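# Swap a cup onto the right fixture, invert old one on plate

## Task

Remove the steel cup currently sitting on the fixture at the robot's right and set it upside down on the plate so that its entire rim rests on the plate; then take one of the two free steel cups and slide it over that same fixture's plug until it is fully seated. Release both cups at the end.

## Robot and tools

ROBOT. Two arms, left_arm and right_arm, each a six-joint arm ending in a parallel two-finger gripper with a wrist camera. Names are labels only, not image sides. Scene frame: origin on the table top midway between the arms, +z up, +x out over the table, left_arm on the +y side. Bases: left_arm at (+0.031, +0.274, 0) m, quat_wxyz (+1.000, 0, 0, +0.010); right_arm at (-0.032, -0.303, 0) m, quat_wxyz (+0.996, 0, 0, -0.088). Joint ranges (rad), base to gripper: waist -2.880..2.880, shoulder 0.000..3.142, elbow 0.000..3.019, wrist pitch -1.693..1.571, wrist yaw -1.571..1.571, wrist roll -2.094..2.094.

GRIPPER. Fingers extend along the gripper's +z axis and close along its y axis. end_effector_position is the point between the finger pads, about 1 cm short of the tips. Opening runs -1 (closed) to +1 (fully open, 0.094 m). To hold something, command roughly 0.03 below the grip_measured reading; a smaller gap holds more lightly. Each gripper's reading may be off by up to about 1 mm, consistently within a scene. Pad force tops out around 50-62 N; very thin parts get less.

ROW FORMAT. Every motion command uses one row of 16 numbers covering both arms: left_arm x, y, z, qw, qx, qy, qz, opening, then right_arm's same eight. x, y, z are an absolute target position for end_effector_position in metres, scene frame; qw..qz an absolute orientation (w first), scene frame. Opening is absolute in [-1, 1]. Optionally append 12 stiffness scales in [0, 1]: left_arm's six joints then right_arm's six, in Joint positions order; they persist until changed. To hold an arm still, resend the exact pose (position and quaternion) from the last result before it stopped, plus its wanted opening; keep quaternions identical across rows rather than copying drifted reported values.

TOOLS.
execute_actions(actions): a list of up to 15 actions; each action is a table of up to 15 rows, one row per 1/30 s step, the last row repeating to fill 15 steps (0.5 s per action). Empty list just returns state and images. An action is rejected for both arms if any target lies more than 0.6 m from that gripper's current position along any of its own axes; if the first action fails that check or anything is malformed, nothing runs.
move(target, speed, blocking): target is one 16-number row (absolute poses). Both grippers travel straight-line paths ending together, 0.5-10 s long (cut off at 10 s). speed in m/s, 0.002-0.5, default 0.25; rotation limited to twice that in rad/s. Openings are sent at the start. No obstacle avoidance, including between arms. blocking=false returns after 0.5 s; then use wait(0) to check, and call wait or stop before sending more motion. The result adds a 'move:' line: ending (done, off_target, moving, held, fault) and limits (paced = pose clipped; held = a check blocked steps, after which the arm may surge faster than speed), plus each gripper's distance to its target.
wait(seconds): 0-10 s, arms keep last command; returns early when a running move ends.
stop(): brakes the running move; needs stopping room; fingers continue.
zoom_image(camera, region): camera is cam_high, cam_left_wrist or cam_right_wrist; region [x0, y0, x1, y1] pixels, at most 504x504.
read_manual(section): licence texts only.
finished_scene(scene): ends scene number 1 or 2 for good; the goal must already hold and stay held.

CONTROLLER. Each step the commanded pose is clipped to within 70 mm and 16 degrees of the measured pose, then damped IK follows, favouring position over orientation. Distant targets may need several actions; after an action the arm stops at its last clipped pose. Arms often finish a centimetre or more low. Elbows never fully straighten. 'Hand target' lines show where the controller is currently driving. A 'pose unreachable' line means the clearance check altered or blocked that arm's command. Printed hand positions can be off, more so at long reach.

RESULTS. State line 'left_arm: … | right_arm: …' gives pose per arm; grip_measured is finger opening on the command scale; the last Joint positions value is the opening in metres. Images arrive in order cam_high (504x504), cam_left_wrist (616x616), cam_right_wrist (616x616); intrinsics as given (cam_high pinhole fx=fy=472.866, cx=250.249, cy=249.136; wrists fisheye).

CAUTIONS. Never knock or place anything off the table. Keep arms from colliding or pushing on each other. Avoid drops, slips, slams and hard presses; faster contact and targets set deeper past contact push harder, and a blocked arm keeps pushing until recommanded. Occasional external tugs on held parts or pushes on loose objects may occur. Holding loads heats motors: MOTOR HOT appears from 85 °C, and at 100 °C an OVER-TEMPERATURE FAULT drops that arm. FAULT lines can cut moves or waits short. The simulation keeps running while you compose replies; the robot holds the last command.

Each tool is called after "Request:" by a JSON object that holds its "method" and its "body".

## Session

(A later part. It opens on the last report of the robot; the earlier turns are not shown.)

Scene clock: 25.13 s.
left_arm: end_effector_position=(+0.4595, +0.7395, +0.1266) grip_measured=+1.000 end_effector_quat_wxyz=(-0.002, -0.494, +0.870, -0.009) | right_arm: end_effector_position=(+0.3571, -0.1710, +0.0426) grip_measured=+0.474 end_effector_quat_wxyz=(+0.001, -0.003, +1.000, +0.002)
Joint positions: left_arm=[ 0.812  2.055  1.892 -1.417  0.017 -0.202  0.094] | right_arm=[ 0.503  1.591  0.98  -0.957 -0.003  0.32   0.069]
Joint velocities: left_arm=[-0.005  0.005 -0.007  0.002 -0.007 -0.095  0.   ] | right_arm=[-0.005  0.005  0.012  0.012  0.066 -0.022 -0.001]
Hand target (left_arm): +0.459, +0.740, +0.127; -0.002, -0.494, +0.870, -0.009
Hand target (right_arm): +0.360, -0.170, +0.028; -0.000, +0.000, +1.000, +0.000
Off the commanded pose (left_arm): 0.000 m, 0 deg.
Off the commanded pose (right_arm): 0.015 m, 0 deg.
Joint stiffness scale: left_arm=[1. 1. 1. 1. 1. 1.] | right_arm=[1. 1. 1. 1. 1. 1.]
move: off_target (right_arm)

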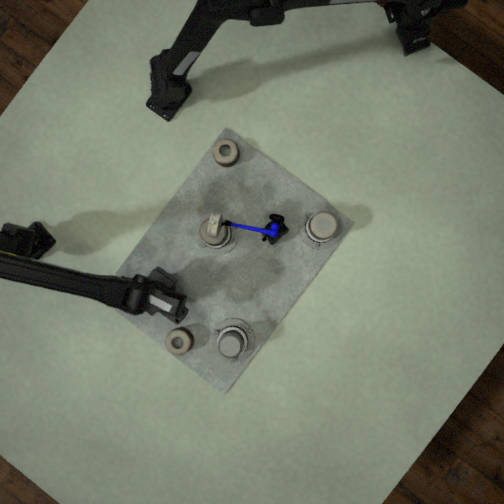

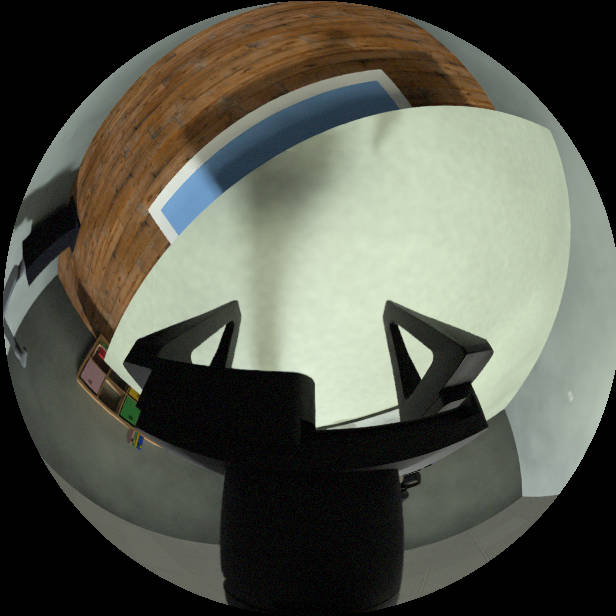

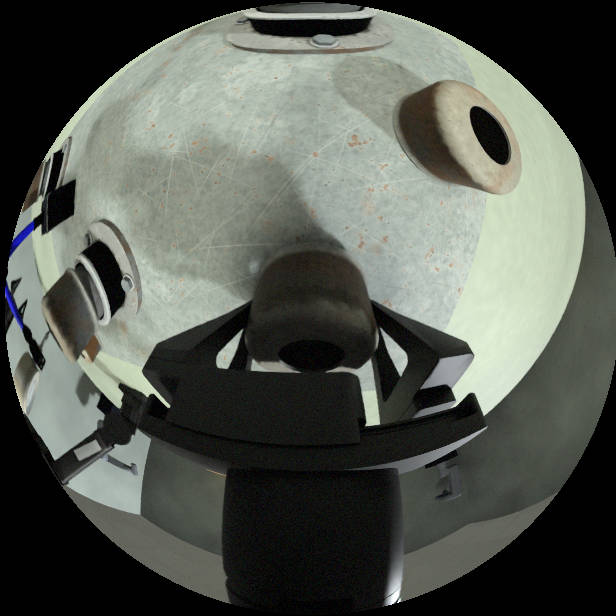

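Request:
{"method": "execute_actions", "body": {"actions": [[[0.4595,0.7395,0.1266,-0.002,-0.494,0.870,-0.009,1,0.36,-0.17,0.025,0,0,1,0,0.43],[0.4595,0.7395,0.1266,-0.002,-0.494,0.870,-0.009,1,0.36,-0.17,0.023,0,0,1,0,0.43],[0.4595,0.7395,0.1266,-0.002,-0.494,0.870,-0.009,1,0.36,-0.17,0.021,0,0,1,0,0.43],[0.4595,0.7395,0.1266,-0.002,-0.494,0.870,-0.009,1,0.36,-0.17,0.018,0,0,1,0,0.43]]]}}

Scene clock: 26.07 s.
left_arm: end_effector_position=(+0.4595, +0.7395, +0.1266) grip_measured=+1.000 end_effector_quat_wxyz=(-0.002, -0.494, +0.870, -0.009) | right_arm: end_effector_position=(+0.3604, -0.1707, +0.0377) grip_measured=+0.474 end_effector_quat_wxyz=(+0.009, -0.003, +1.000, +0.002)
Joint positions: left_arm=[ 0.812  2.055  1.892 -1.417  0.017 -0.202  0.094] | right_arm=[ 0.503  1.597  0.972 -0.926  0.002  0.32   0.069]
Joint velocities: left_arm=[ 0.005  0.005 -0.012 -0.007 -0.066 -0.037  0.   ] | right_arm=[ 0.005  0.005  0.002 -0.002 -0.007 -0.007 -0.001]
Hand target (left_arm): +0.459, +0.740, +0.127; -0.002, -0.494, +0.870, -0.009
Hand target (right_arm): +0.359, -0.170, +0.019; +0.000, -0.000, +1.000, +0.000
Off the commanded pose (left_arm): 0.000 m, 0 deg.
Off the commanded pose (right_arm): 0.020 m, 1 deg.
Joint stiffness scale: left_arm=[1. 1. 1. 1. 1. 1.] | right_arm=[1. 1. 1. 1. 1. 1.]

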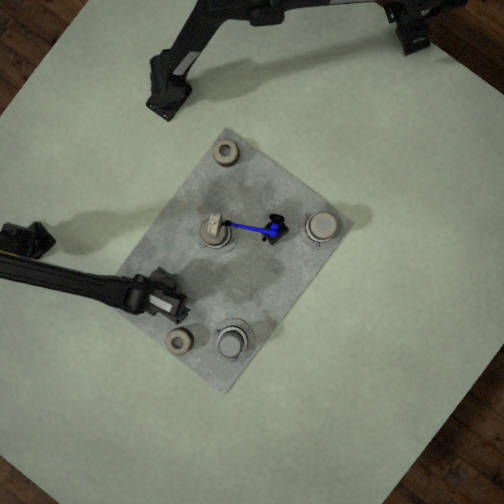

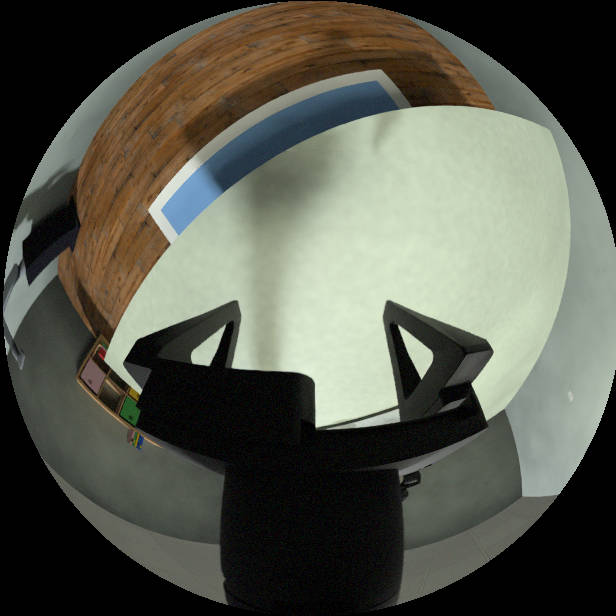

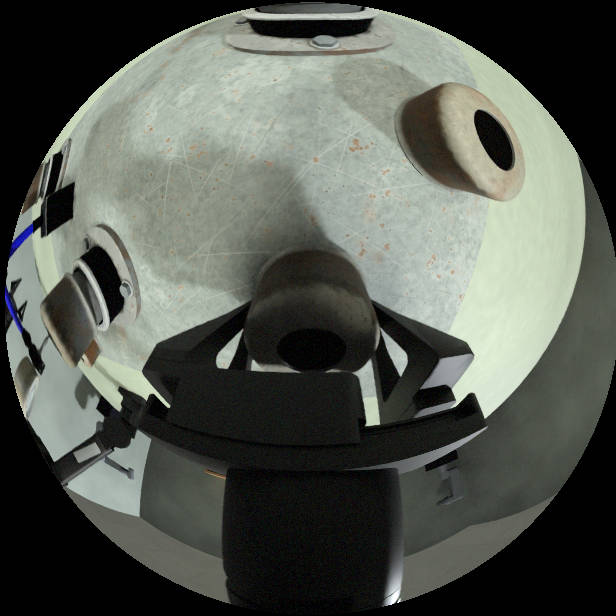

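Request:
{"method": "execute_actions", "body": {"actions": [[[0.4595,0.7395,0.1266,-0.002,-0.494,0.870,-0.009,1,0.36,-0.17,0.035,0,0,1,0,1]]]}}

Request:
{"method": "move", "body": {"target": [0.4595,0.7395,0.1266,-0.002,-0.494,0.870,-0.009,1,0.36,-0.17,0.13,0,0,1,0,1], "speed": 0.15}}

Request:
{"method": "move", "body": {"target": [0.4595,0.7395,0.1266,-0.002,-0.494,0.870,-0.009,1,0.495,-0.26,0.11,0,0,1,0,1], "speed": 0.2}}

Scene clock: 27.10 s.
left_arm: end_effector_position=(+0.4595, +0.7395, +0.1266) grip_measured=+1.000 end_effector_quat_wxyz=(-0.002, -0.494, +0.870, -0.009) | right_arm: end_effector_position=(+0.3604, -0.1707, +0.0377) grip_measured=+1.000 end_effector_quat_wxyz=(+0.009, -0.003, +1.000, +0.002)
Joint positions: left_arm=[ 0.812  2.055  1.892 -1.417  0.017 -0.202  0.094] | right_arm=[ 0.503  1.597  0.972 -0.926  0.002  0.32   0.094]
Joint velocities: left_arm=[ 0.005 -0.005  0.007  0.007 -0.022 -0.022  0.   ] | right_arm=[-0.005 -0.005  0.017 -0.012 -0.007 -0.007  0.   ]
Hand target (left_arm): +0.459, +0.740, +0.127; -0.002, -0.494, +0.870, -0.009
Hand target (right_arm): +0.360, -0.170, +0.035; +0.000, -0.000, +1.000, -0.000
Off the commanded pose (left_arm): 0.000 m, 0 deg.
Off the commanded pose (right_arm): 0.003 m, 1 deg.
Joint stiffness scale: left_arm=[1. 1. 1. 1. 1. 1.] | right_arm=[1. 1. 1. 1. 1. 1.]

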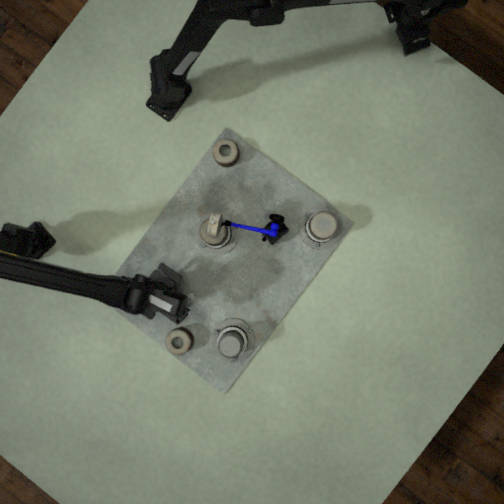

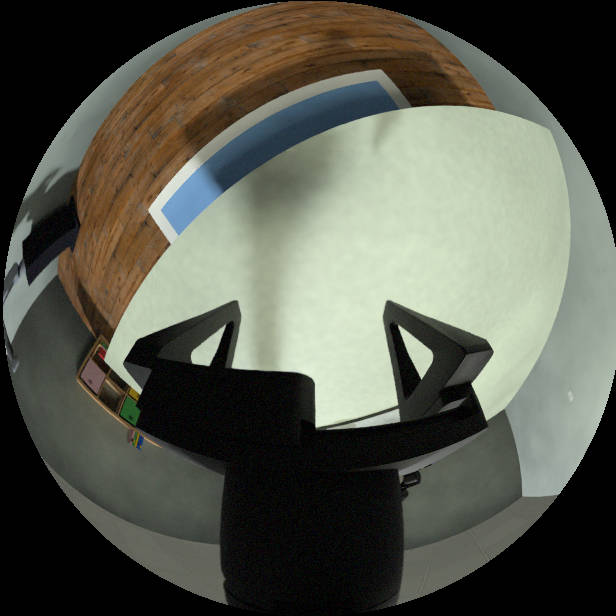

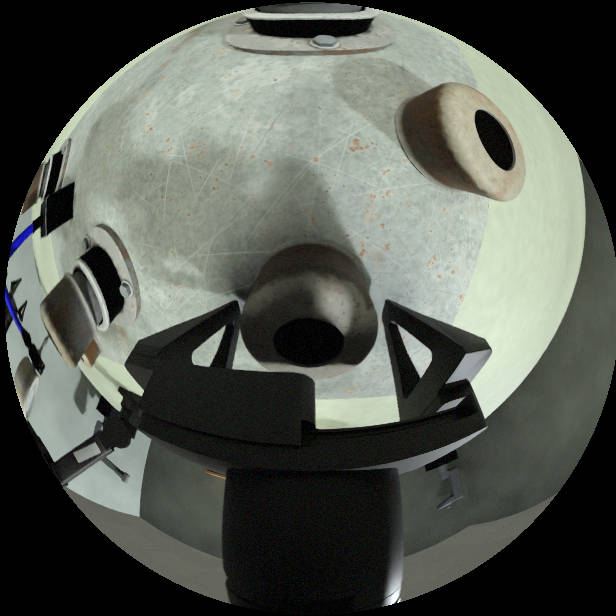

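Scene clock: 28.13 s.
left_arm: end_effector_position=(+0.4595, +0.7395, +0.1266) grip_measured=+1.000 end_effector_quat_wxyz=(-0.002, -0.494, +0.870, -0.009) | right_arm: end_effector_position=(+0.3479, -0.1749, +0.1130) grip_measured=+1.000 end_effector_quat_wxyz=(-0.015, -0.003, +1.000, -0.006)
Joint positions: left_arm=[ 0.812  2.055  1.892 -1.417  0.017 -0.202  0.094] | right_arm=[ 0.503  1.491  1.074 -1.185  0.002  0.32   0.094]
Joint velocities: left_arm=[-0.015 -0.005 -0.012  0.012 -0.037 -0.022  0.   ] | right_arm=[-0.005 -0.005 -0.017 -0.007 -0.11  -0.007  0.   ]
Hand target (left_arm): +0.459, +0.740, +0.127; -0.002, -0.494, +0.870, -0.009
Hand target (right_arm): +0.358, -0.171, +0.131; +0.000, -0.000, +1.000, -0.000
Off the commanded pose (left_arm): 0.000 m, 0 deg.
Off the commanded pose (right_arm): 0.021 m, 2 deg.
Joint stiffness scale: left_arm=[1. 1. 1. 1. 1. 1.] | right_arm=[1. 1. 1. 1. 1. 1.]
move: off_target (right_arm)

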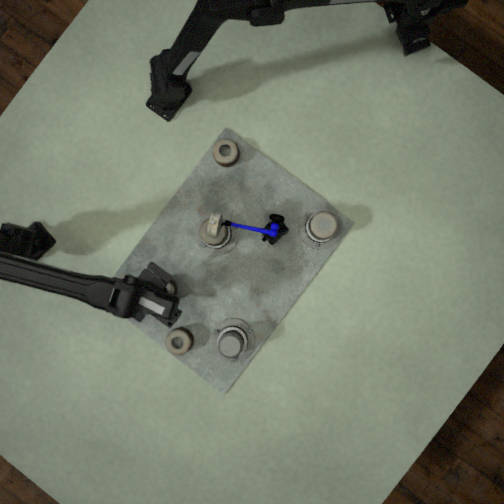

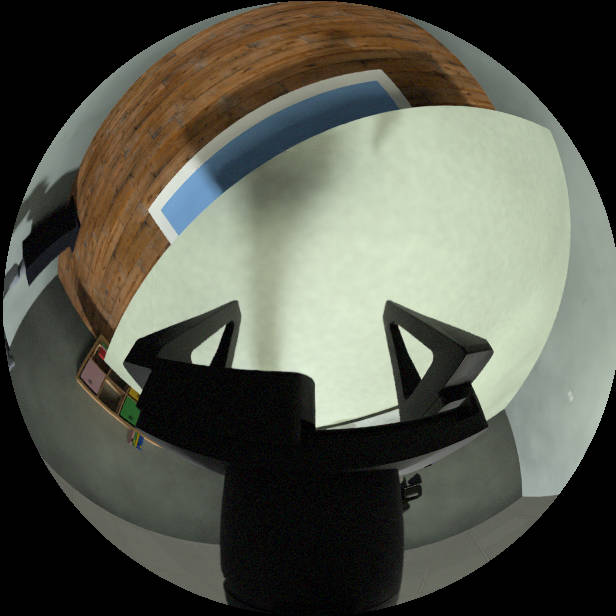

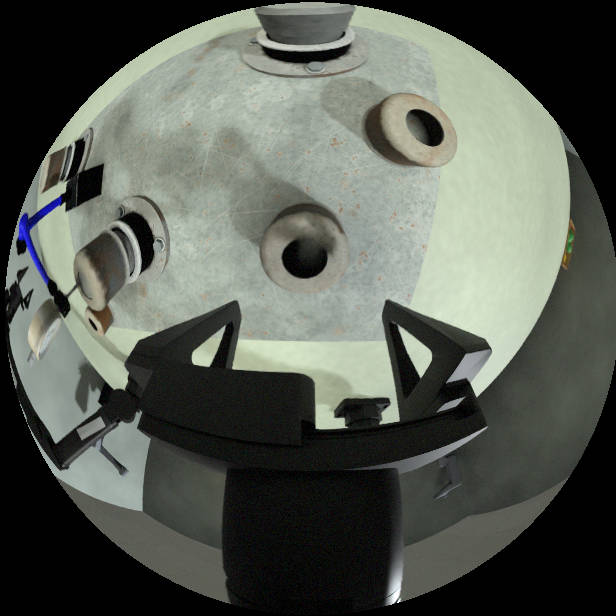

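Scene clock: 29.43 s.
left_arm: end_effector_position=(+0.4595, +0.7395, +0.1266) grip_measured=+1.000 end_effector_quat_wxyz=(-0.002, -0.494, +0.870, -0.009) | right_arm: end_effector_position=(+0.4805, -0.2640, +0.1079) grip_measured=+1.000 end_effector_quat_wxyz=(-0.000, +0.007, +1.000, -0.001)
Joint positions: left_arm=[ 0.812  2.055  1.892 -1.417  0.017 -0.202  0.094] | right_arm=[ 0.253  1.754  1.388 -1.206  0.002  0.09   0.094]
Joint velocities: left_arm=[-0.005 -0.015  0.007 -0.012 -0.051  0.007  0.   ] | right_arm=[-0.005 -0.015  0.007 -0.017 -0.022  0.037  0.   ]
Hand target (left_arm): +0.459, +0.740, +0.127; -0.002, -0.494, +0.870, -0.009
Hand target (right_arm): +0.494, -0.262, +0.110; -0.000, +0.000, +1.000, +0.000
Off the commanded pose (left_arm): 0.000 m, 0 deg.
Off the commanded pose (right_arm): 0.015 m, 1 deg.
Joint stiffness scale: left_arm=[1. 1. 1. 1. 1. 1.] | right_arm=[1. 1. 1. 1. 1. 1.]
move: off_target (right_arm)

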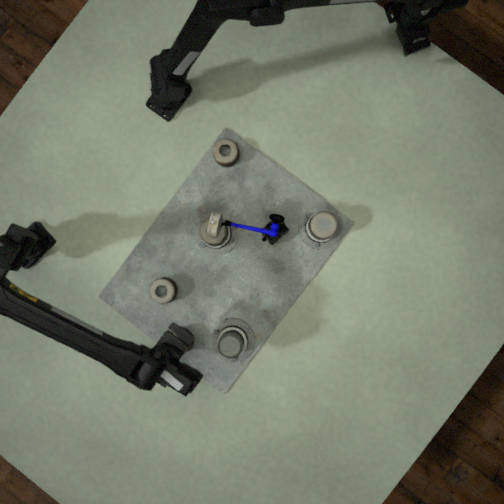

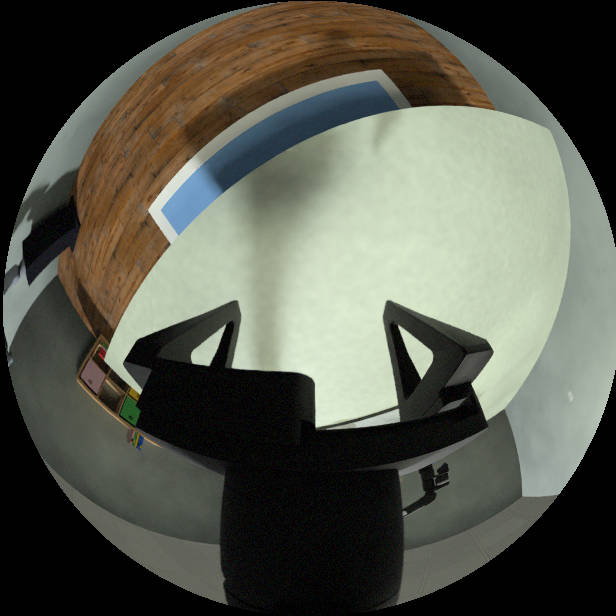

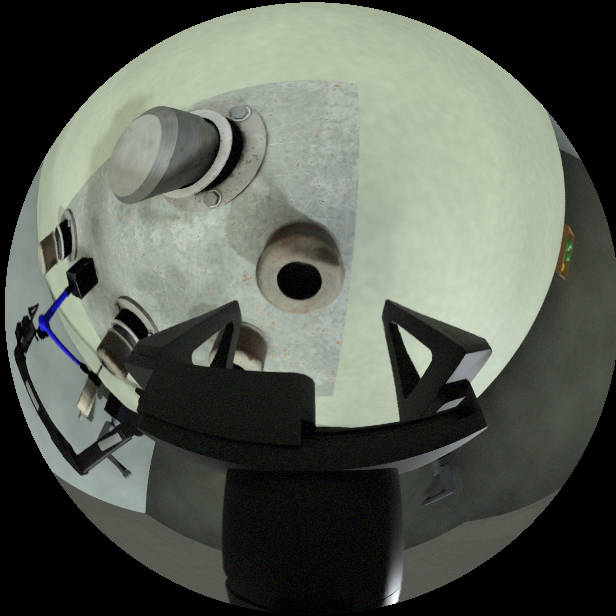

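Request:
{"method": "move", "body": {"target": [0.4595,0.7395,0.1266,-0.002,-0.494,0.870,-0.009,1,0.487,-0.25,0.07,0,0,1,0,1], "speed": 0.08}}

Scene clock: 30.87 s.
left_arm: end_effector_position=(+0.4595, +0.7395, +0.1266) grip_measured=+1.000 end_effector_quat_wxyz=(-0.002, -0.494, +0.870, -0.009) | right_arm: end_effector_position=(+0.4864, -0.2534, +0.0878) grip_measured=+1.000 end_effector_quat_wxyz=(+0.009, -0.002, +1.000, -0.000)
Joint positions: left_arm=[ 0.812  2.055  1.892 -1.417  0.017 -0.202  0.094] | right_arm=[ 0.273  1.778  1.365 -1.139  0.002  0.093  0.094]
Joint velocities: left_arm=[ 0.005 -0.015  0.012 -0.002 -0.066  0.051  0.   ] | right_arm=[-0.015 -0.005 -0.012  0.002 -0.022  0.007  0.   ]
Hand target (left_arm): +0.459, +0.740, +0.127; -0.002, -0.494, +0.870, -0.009
Hand target (right_arm): +0.487, -0.250, +0.070; +0.000, -0.000, +1.000, -0.000
Off the commanded pose (left_arm): 0.000 m, 0 deg.
Off the commanded pose (right_arm): 0.018 m, 1 deg.
Joint stiffness scale: left_arm=[1. 1. 1. 1. 1. 1.] | right_arm=[1. 1. 1. 1. 1. 1.]
move: off_target (right_arm)

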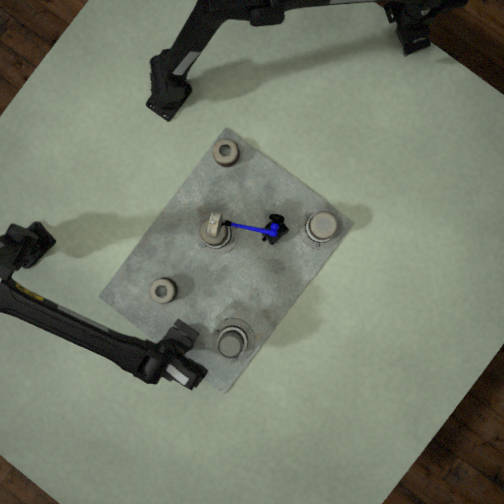

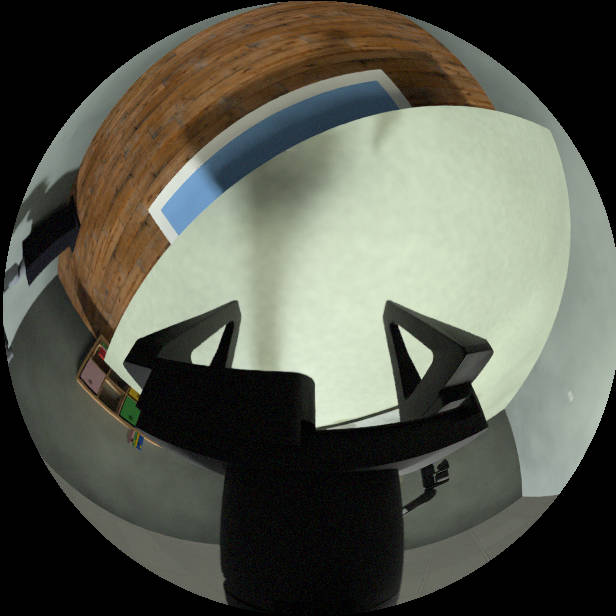

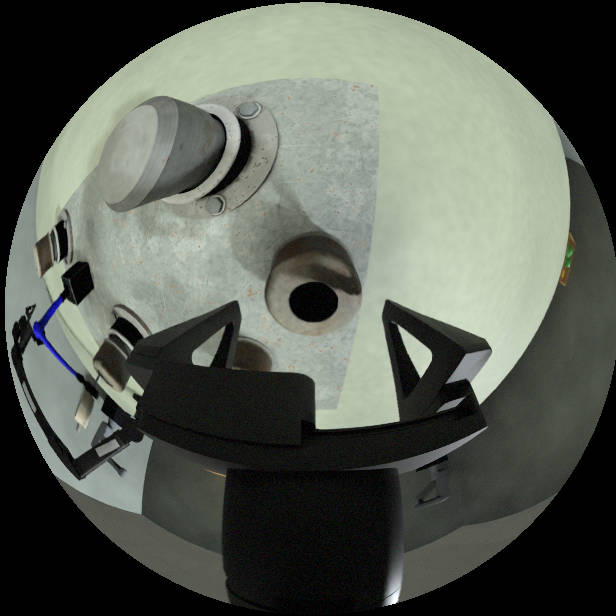

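Request:
{"method": "move", "body": {"target": [0.4595,0.7395,0.1266,-0.002,-0.494,0.870,-0.009,1,0.484,-0.253,0.024,0,0,1,0,1], "speed": 0.07}}

Scene clock: 32.33 s.
left_arm: end_effector_position=(+0.4595, +0.7395, +0.1266) grip_measured=+1.000 end_effector_quat_wxyz=(-0.002, -0.494, +0.870, -0.009) | right_arm: end_effector_position=(+0.4843, -0.2536, +0.0403) grip_measured=+1.000 end_effector_quat_wxyz=(+0.008, -0.002, +1.000, -0.000)
Joint positions: left_arm=[ 0.812  2.055  1.892 -1.417  0.017 -0.202  0.094] | right_arm=[ 0.273  1.831  1.302 -1.026  0.002  0.093  0.094]
Joint velocities: left_arm=[ 0.005 -0.005 -0.012 -0.022 -0.081  0.037  0.   ] | right_arm=[-0.015 -0.015  0.002 -0.022 -0.051 -0.007  0.   ]
Hand target (left_arm): +0.459, +0.740, +0.127; -0.002, -0.494, +0.870, -0.009
Hand target (right_arm): +0.484, -0.253, +0.024; +0.000, -0.000, +1.000, -0.000
Off the commanded pose (left_arm): 0.000 m, 0 deg.
Off the commanded pose (right_arm): 0.016 m, 1 deg.
Joint stiffness scale: left_arm=[1. 1. 1. 1. 1. 1.] | right_arm=[1. 1. 1. 1. 1. 1.]
move: off_target (right_arm)

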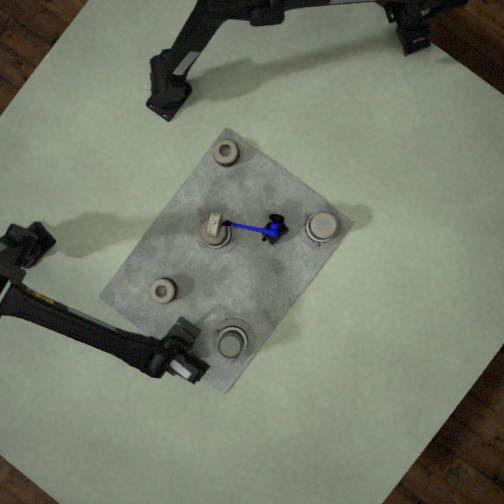

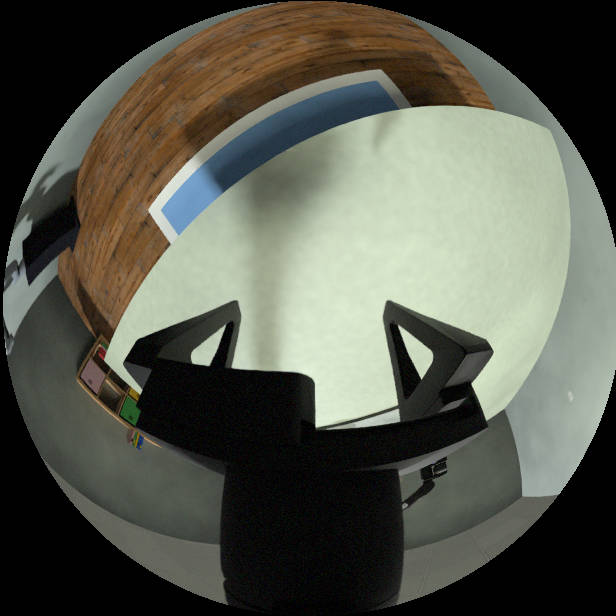

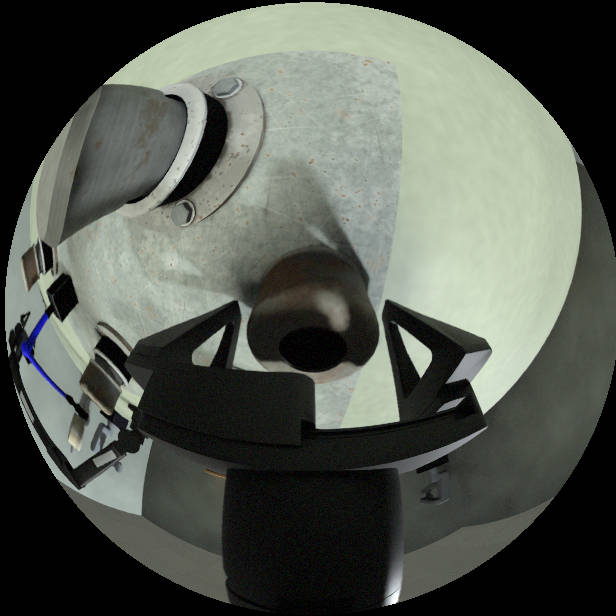

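Request:
{"method": "execute_actions", "body": {"actions": [[[0.4595,0.7395,0.1266,-0.002,-0.494,0.870,-0.009,1,0.484,-0.253,0.03,0,0,1,0,0.55],[0.4595,0.7395,0.1266,-0.002,-0.494,0.870,-0.009,1,0.484,-0.253,0.03,0,0,1,0,0.55],[0.4595,0.7395,0.1266,-0.002,-0.494,0.870,-0.009,1,0.484,-0.253,0.03,0,0,1,0,0.55],[0.4595,0.7395,0.1266,-0.002,-0.494,0.870,-0.009,1,0.484,-0.253,0.03,0,0,1,0,0.55],[0.4595,0.7395,0.1266,-0.002,-0.494,0.870,-0.009,1,0.484,-0.253,0.03,0,0,1,0,0.55],[0.4595,0.7395,0.1266,-0.002,-0.494,0.870,-0.009,1,0.484,-0.253,0.03,0,0,1,0,0.5],[0.4595,0.7395,0.1266,-0.002,-0.494,0.870,-0.009,1,0.484,-0.253,0.03,0,0,1,0,0.47],[0.4595,0.7395,0.1266,-0.002,-0.494,0.870,-0.009,1,0.484,-0.253,0.03,0,0,1,0,0.43]]]}}

Request:
{"method": "move", "body": {"target": [0.4595,0.7395,0.1266,-0.002,-0.494,0.870,-0.009,1,0.484,-0.253,0.24,0,0,1,0,0.43], "speed": 0.15}}

Request:
{"method": "move", "body": {"target": [0.4595,0.7395,0.1266,-0.002,-0.494,0.870,-0.009,1,0.605,-0.163,0.22,0,0,1,0,0.43], "speed": 0.15}}

Scene clock: 33.73 s.
left_arm: end_effector_position=(+0.4595, +0.7395, +0.1266) grip_measured=+1.000 end_effector_quat_wxyz=(-0.002, -0.494, +0.870, -0.009) | right_arm: end_effector_position=(+0.4844, -0.2537, +0.0403) grip_measured=+0.471 end_effector_quat_wxyz=(+0.008, -0.002, +1.000, -0.001)
Joint positions: left_arm=[ 0.812  2.055  1.892 -1.417  0.017 -0.202  0.094] | right_arm=[ 0.273  1.831  1.302 -1.026  0.003  0.093  0.069]
Joint velocities: left_arm=[-0.005 -0.005  0.002 -0.002 -0.066 -0.037  0.   ] | right_arm=[ 0.005 -0.015  0.017 -0.002 -0.037 -0.022 -0.001]
Hand target (left_arm): +0.459, +0.740, +0.127; -0.002, -0.494, +0.870, -0.009
Hand target (right_arm): +0.484, -0.253, +0.030; +0.000, -0.000, +1.000, -0.000
Off the commanded pose (left_arm): 0.000 m, 0 deg.
Off the commanded pose (right_arm): 0.010 m, 1 deg.
Joint stiffness scale: left_arm=[1. 1. 1. 1. 1. 1.] | right_arm=[1. 1. 1. 1. 1. 1.]

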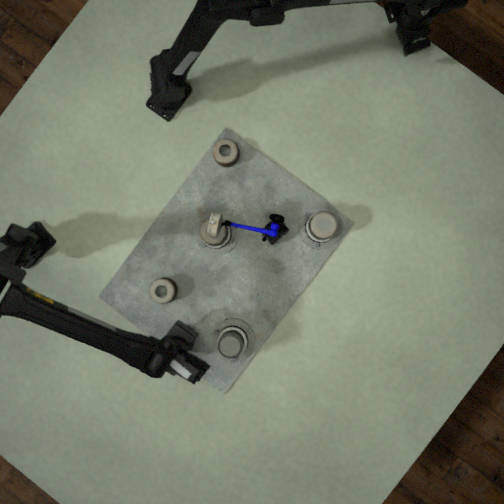

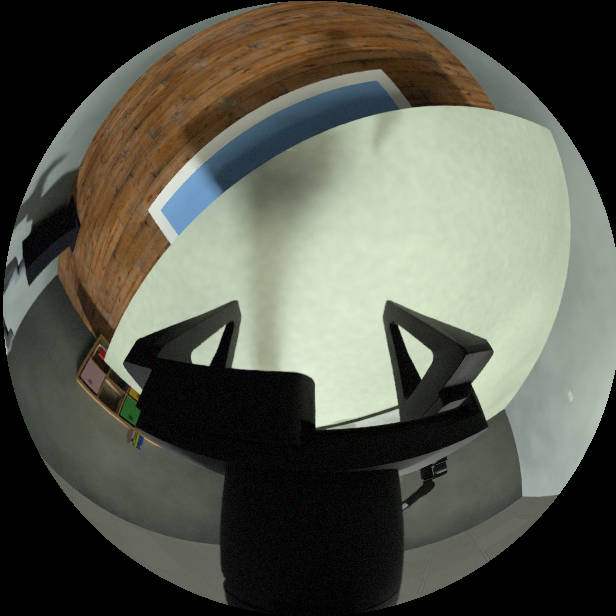

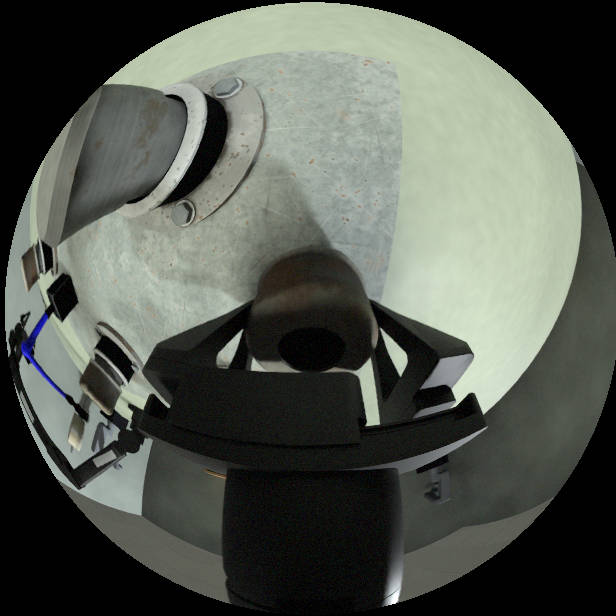

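Scene clock: 35.53 s.
left_arm: end_effector_position=(+0.4595, +0.7395, +0.1266) grip_measured=+1.000 end_effector_quat_wxyz=(-0.002, -0.494, +0.870, -0.009) | right_arm: end_effector_position=(+0.4709, -0.2550, +0.2042) grip_measured=+0.471 end_effector_quat_wxyz=(-0.035, -0.002, +0.999, -0.005)
Joint positions: left_arm=[ 0.812  2.055  1.892 -1.417  0.017 -0.202  0.094] | right_arm=[ 0.273  1.714  1.593 -1.519  0.003  0.093  0.069]
Joint velocities: left_arm=[-0.005 -0.005  0.002  0.002 -0.022 -0.022  0.   ] | right_arm=[ 0.005  0.005 -0.002  0.002  0.022  0.037 -0.001]
Hand target (left_arm): +0.459, +0.740, +0.127; -0.002, -0.494, +0.870, -0.009
Hand target (right_arm): +0.480, -0.253, +0.240; +0.000, -0.000, +1.000, -0.000
Off the commanded pose (left_arm): 0.000 m, 0 deg.
Off the commanded pose (right_arm): 0.038 m, 4 deg.
Joint stiffness scale: left_arm=[1. 1. 1. 1. 1. 1.] | right_arm=[1. 1. 1. 1. 1. 1.]
move: off_target (right_arm)

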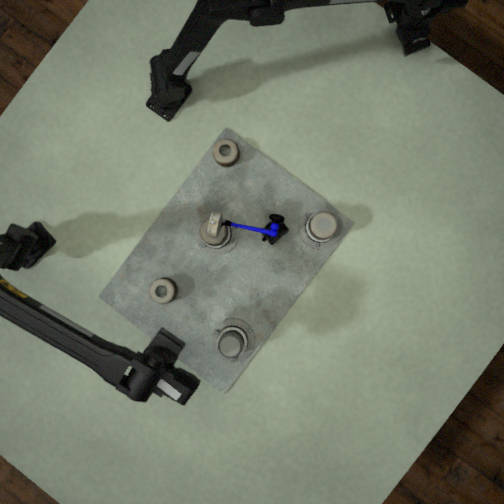

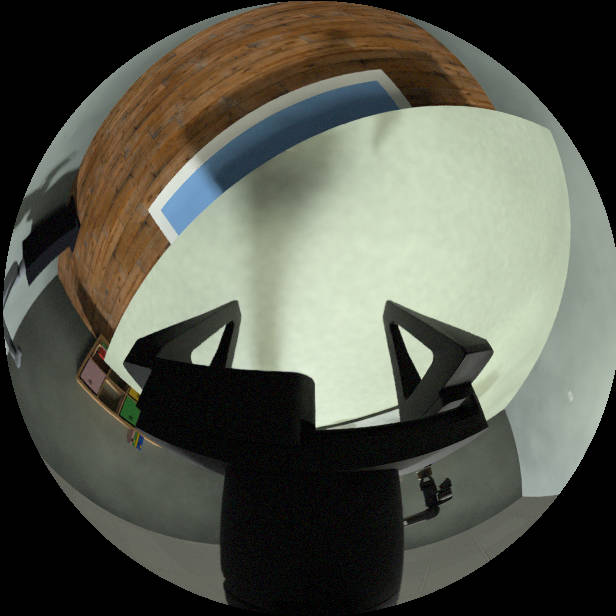

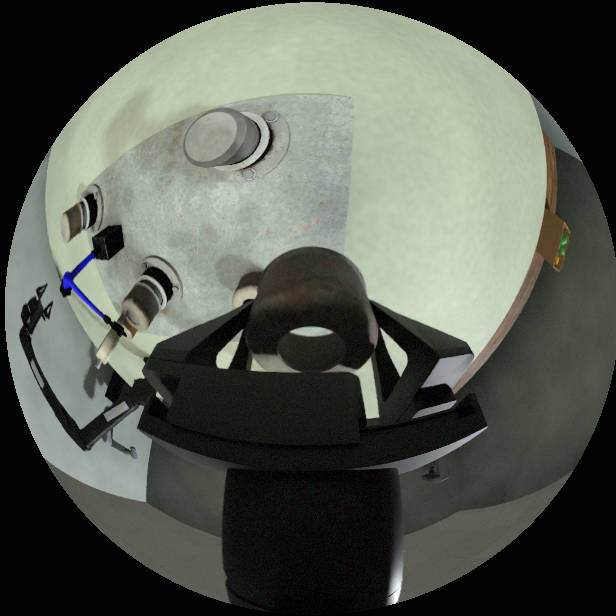

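Scene clock: 37.10 s.
left_arm: end_effector_position=(+0.4595, +0.7395, +0.1266) grip_measured=+1.000 end_effector_quat_wxyz=(-0.002, -0.494, +0.870, -0.009) | right_arm: end_effector_position=(+0.5919, -0.1682, +0.2069) grip_measured=+0.471 end_effector_quat_wxyz=(-0.013, -0.003, +1.000, -0.003)
Joint positions: left_arm=[ 0.812  2.055  1.892 -1.417  0.017 -0.202  0.094] | right_arm=[ 0.39   2.072  2.132 -1.657 -0.     0.206  0.069]
Joint velocities: left_arm=[ 0.005 -0.005 -0.012 -0.002  0.051 -0.022  0.   ] | right_arm=[ 0.005 -0.015  0.012 -0.007 -0.007 -0.022  0.   ]
Hand target (left_arm): +0.459, +0.740, +0.127; -0.002, -0.494, +0.870, -0.009
Hand target (right_arm): +0.603, -0.164, +0.220; +0.001, +0.000, +1.000, +0.001
Off the commanded pose (left_arm): 0.000 m, 0 deg.
Off the commanded pose (right_arm): 0.019 m, 2 deg.
Joint stiffness scale: left_arm=[1. 1. 1. 1. 1. 1.] | right_arm=[1. 1. 1. 1. 1. 1.]
move: off_target (right_arm)

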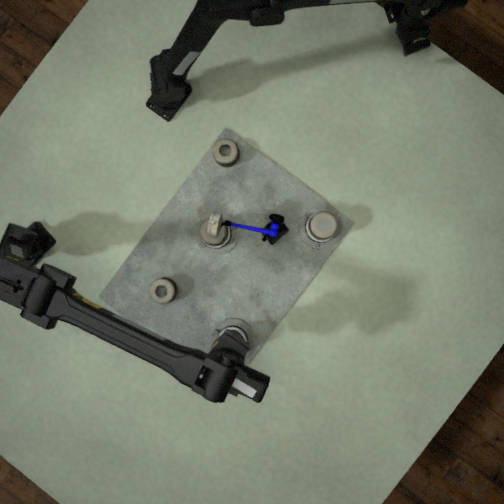

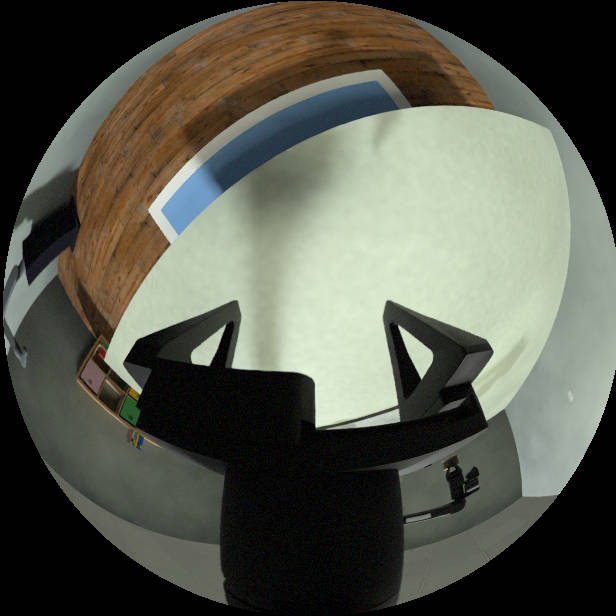

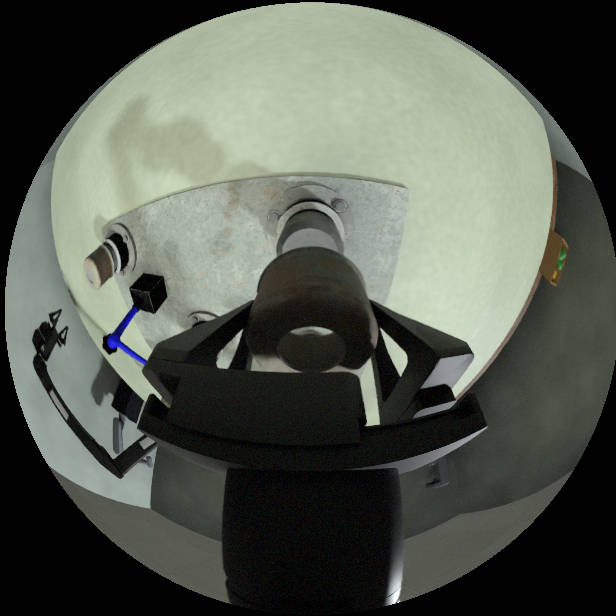

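Request:
{"method": "move", "body": {"target": [0.4595,0.7395,0.1266,-0.002,-0.494,0.870,-0.009,1,0.603,-0.166,0.15,0.005,0,1,0,0.43], "speed": 0.06}}

Scene clock: 38.67 s.
left_arm: end_effector_position=(+0.4595, +0.7395, +0.1266) grip_measured=+1.000 end_effector_quat_wxyz=(-0.002, -0.494, +0.870, -0.009) | right_arm: end_effector_position=(+0.5979, -0.1669, +0.1559) grip_measured=+0.471 end_effector_quat_wxyz=(-0.000, -0.003, +1.000, +0.000)
Joint positions: left_arm=[ 0.812  2.055  1.892 -1.417  0.017 -0.202  0.094] | right_arm=[ 0.39   2.072  1.999 -1.498 -0.     0.207  0.069]
Joint velocities: left_arm=[-0.005 -0.015  0.012  0.017  0.007  0.007  0.   ] | right_arm=[ 0.005 -0.024  0.007 -0.007 -0.037  0.022  0.001]
Hand target (left_arm): +0.459, +0.740, +0.127; -0.002, -0.494, +0.870, -0.009
Hand target (right_arm): +0.603, -0.166, +0.150; +0.005, +0.000, +1.000, +0.000
Off the commanded pose (left_arm): 0.000 m, 0 deg.
Off the commanded pose (right_arm): 0.008 m, 1 deg.
Joint stiffness scale: left_arm=[1. 1. 1. 1. 1. 1.] | right_arm=[1. 1. 1. 1. 1. 1.]
move: done

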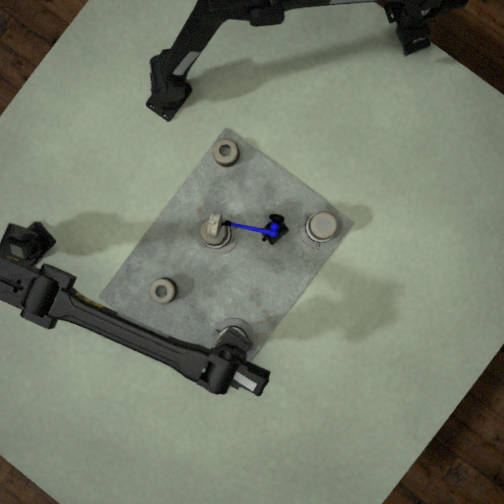

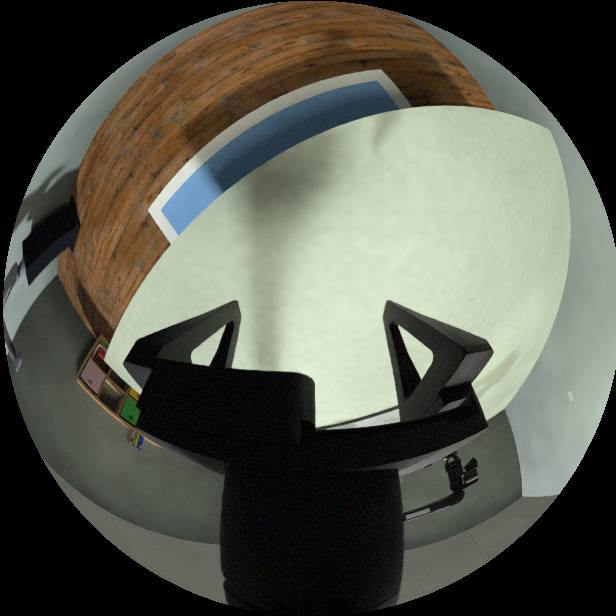

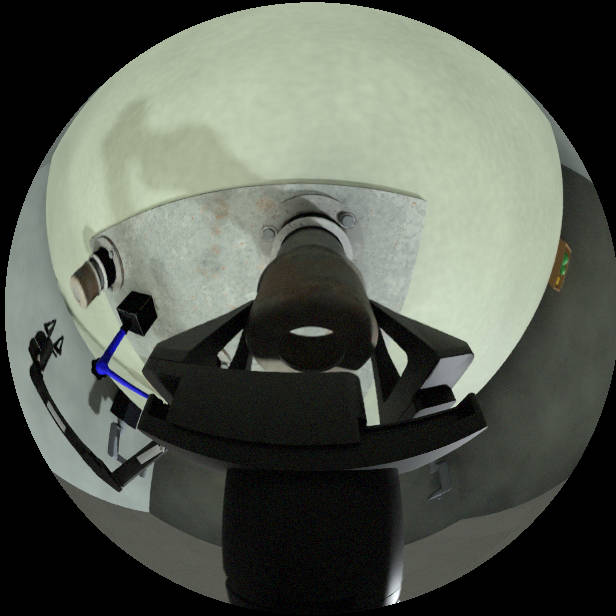

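Request:
{"method": "move", "body": {"target": [0.4595,0.7395,0.1266,-0.002,-0.494,0.870,-0.009,1,0.602,-0.166,0.115,0.005,0,1,0,0.43], "speed": 0.03}}

Scene clock: 40.50 s.
left_arm: end_effector_position=(+0.4595, +0.7395, +0.1266) grip_measured=+1.000 end_effector_quat_wxyz=(-0.002, -0.494, +0.870, -0.009) | right_arm: end_effector_position=(+0.5979, -0.1669, +0.1280) grip_measured=+0.471 end_effector_quat_wxyz=(+0.006, -0.003, +1.000, +0.001)
Joint positions: left_arm=[ 0.812  2.055  1.892 -1.417  0.017 -0.202  0.094] | right_arm=[ 0.39   2.072  1.925 -1.411 -0.     0.207  0.069]
Joint velocities: left_arm=[-0.005 -0.015 -0.022  0.002 -0.051  0.007  0.   ] | right_arm=[-0.005  0.005  0.002  0.007  0.007 -0.051  0.001]
Hand target (left_arm): +0.459, +0.740, +0.127; -0.002, -0.494, +0.870, -0.009
Hand target (right_arm): +0.602, -0.166, +0.115; +0.005, +0.000, +1.000, +0.000
Off the commanded pose (left_arm): 0.000 m, 0 deg.
Off the commanded pose (right_arm): 0.014 m, 0 deg.
Joint stiffness scale: left_arm=[1. 1. 1. 1. 1. 1.] | right_arm=[1. 1. 1. 1. 1. 1.]
move: off_target (right_arm)

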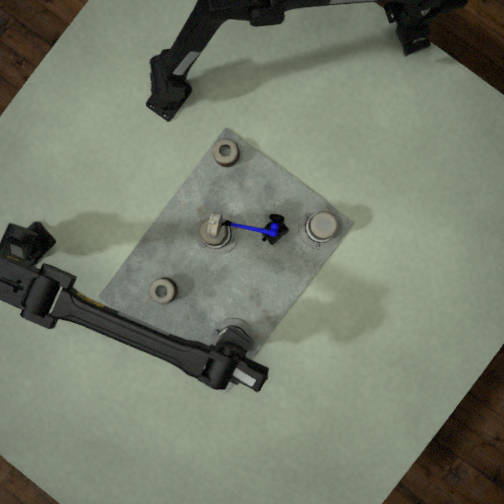

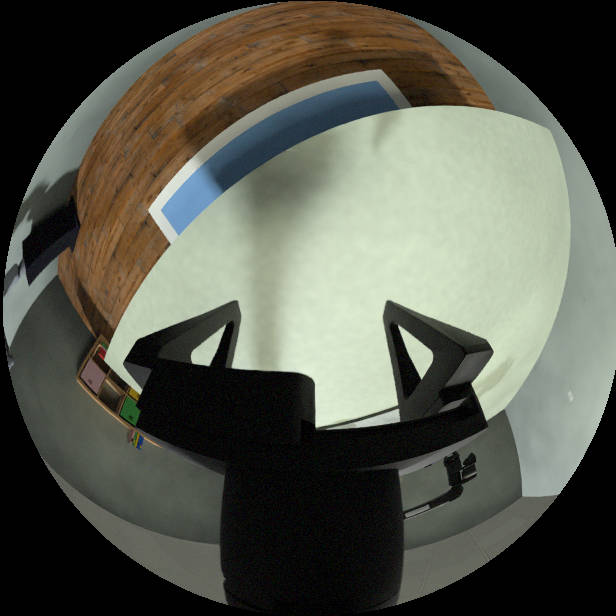

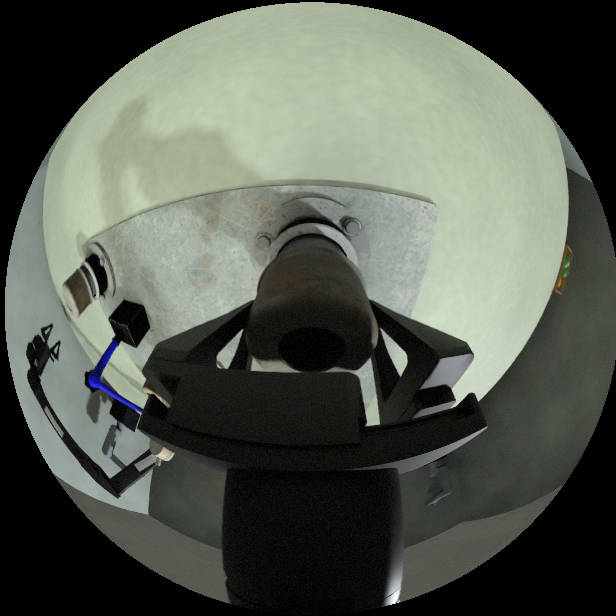

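It's going on.

Request:
{"method": "move", "body": {"target": [0.4595,0.7395,0.1266,-0.002,-0.494,0.870,-0.009,1,0.600,-0.166,0.07,0.0,0,1,0,0.43], "speed": 0.04}}

Scene clock: 42.37 s.
left_arm: end_effector_position=(+0.4595, +0.7395, +0.1266) grip_measured=+1.000 end_effector_quat_wxyz=(-0.002, -0.494, +0.870, -0.009) | right_arm: end_effector_position=(+0.5985, -0.1666, +0.0960) grip_measured=+0.471 end_effector_quat_wxyz=(+0.011, -0.003, +1.000, +0.003)
Joint positions: left_arm=[ 0.812  2.055  1.892 -1.417  0.017 -0.202  0.094] | right_arm=[ 0.39   2.084  1.859 -1.323 -0.001  0.208  0.069]
Joint velocities: left_arm=[ 0.005 -0.005  0.007  0.007  0.007  0.007  0.   ] | right_arm=[-0.005  0.005 -0.007 -0.002  0.081 -0.007  0.   ]
Hand target (left_arm): +0.459, +0.740, +0.127; -0.002, -0.494, +0.870, -0.009
Hand target (right_arm): +0.599, -0.166, +0.070; -0.000, +0.000, +1.000, -0.000
Off the commanded pose (left_arm): 0.000 m, 0 deg.
Off the commanded pose (right_arm): 0.026 m, 1 deg.
Joint stiffness scale: left_arm=[1. 1. 1. 1. 1. 1.] | right_arm=[1. 1. 1. 1. 1. 1.]
move: off_target (right_arm)

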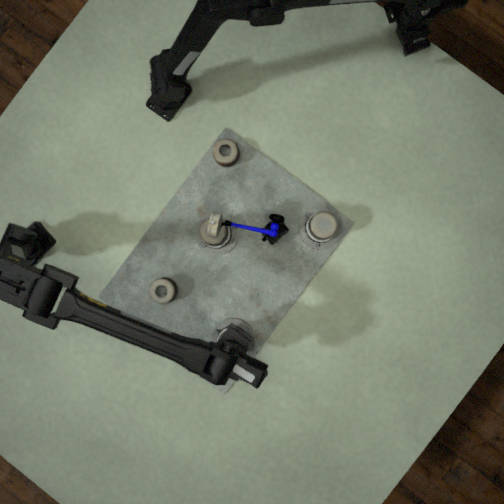

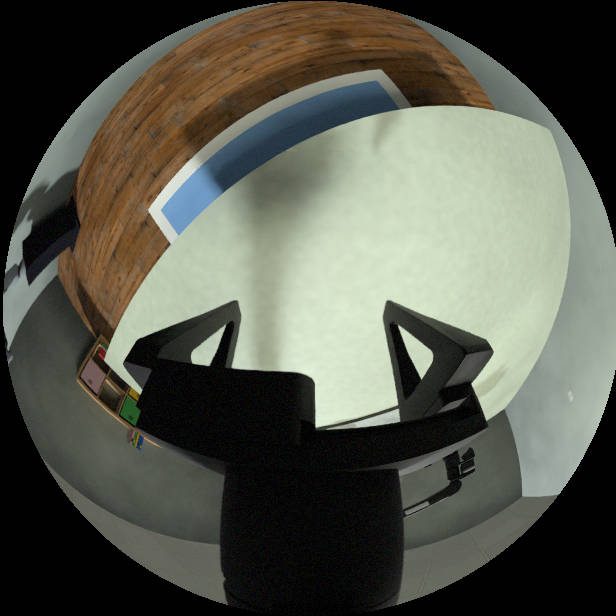

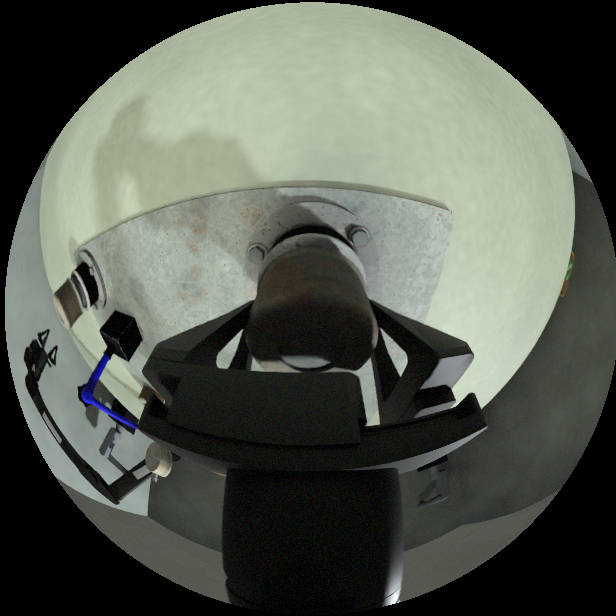

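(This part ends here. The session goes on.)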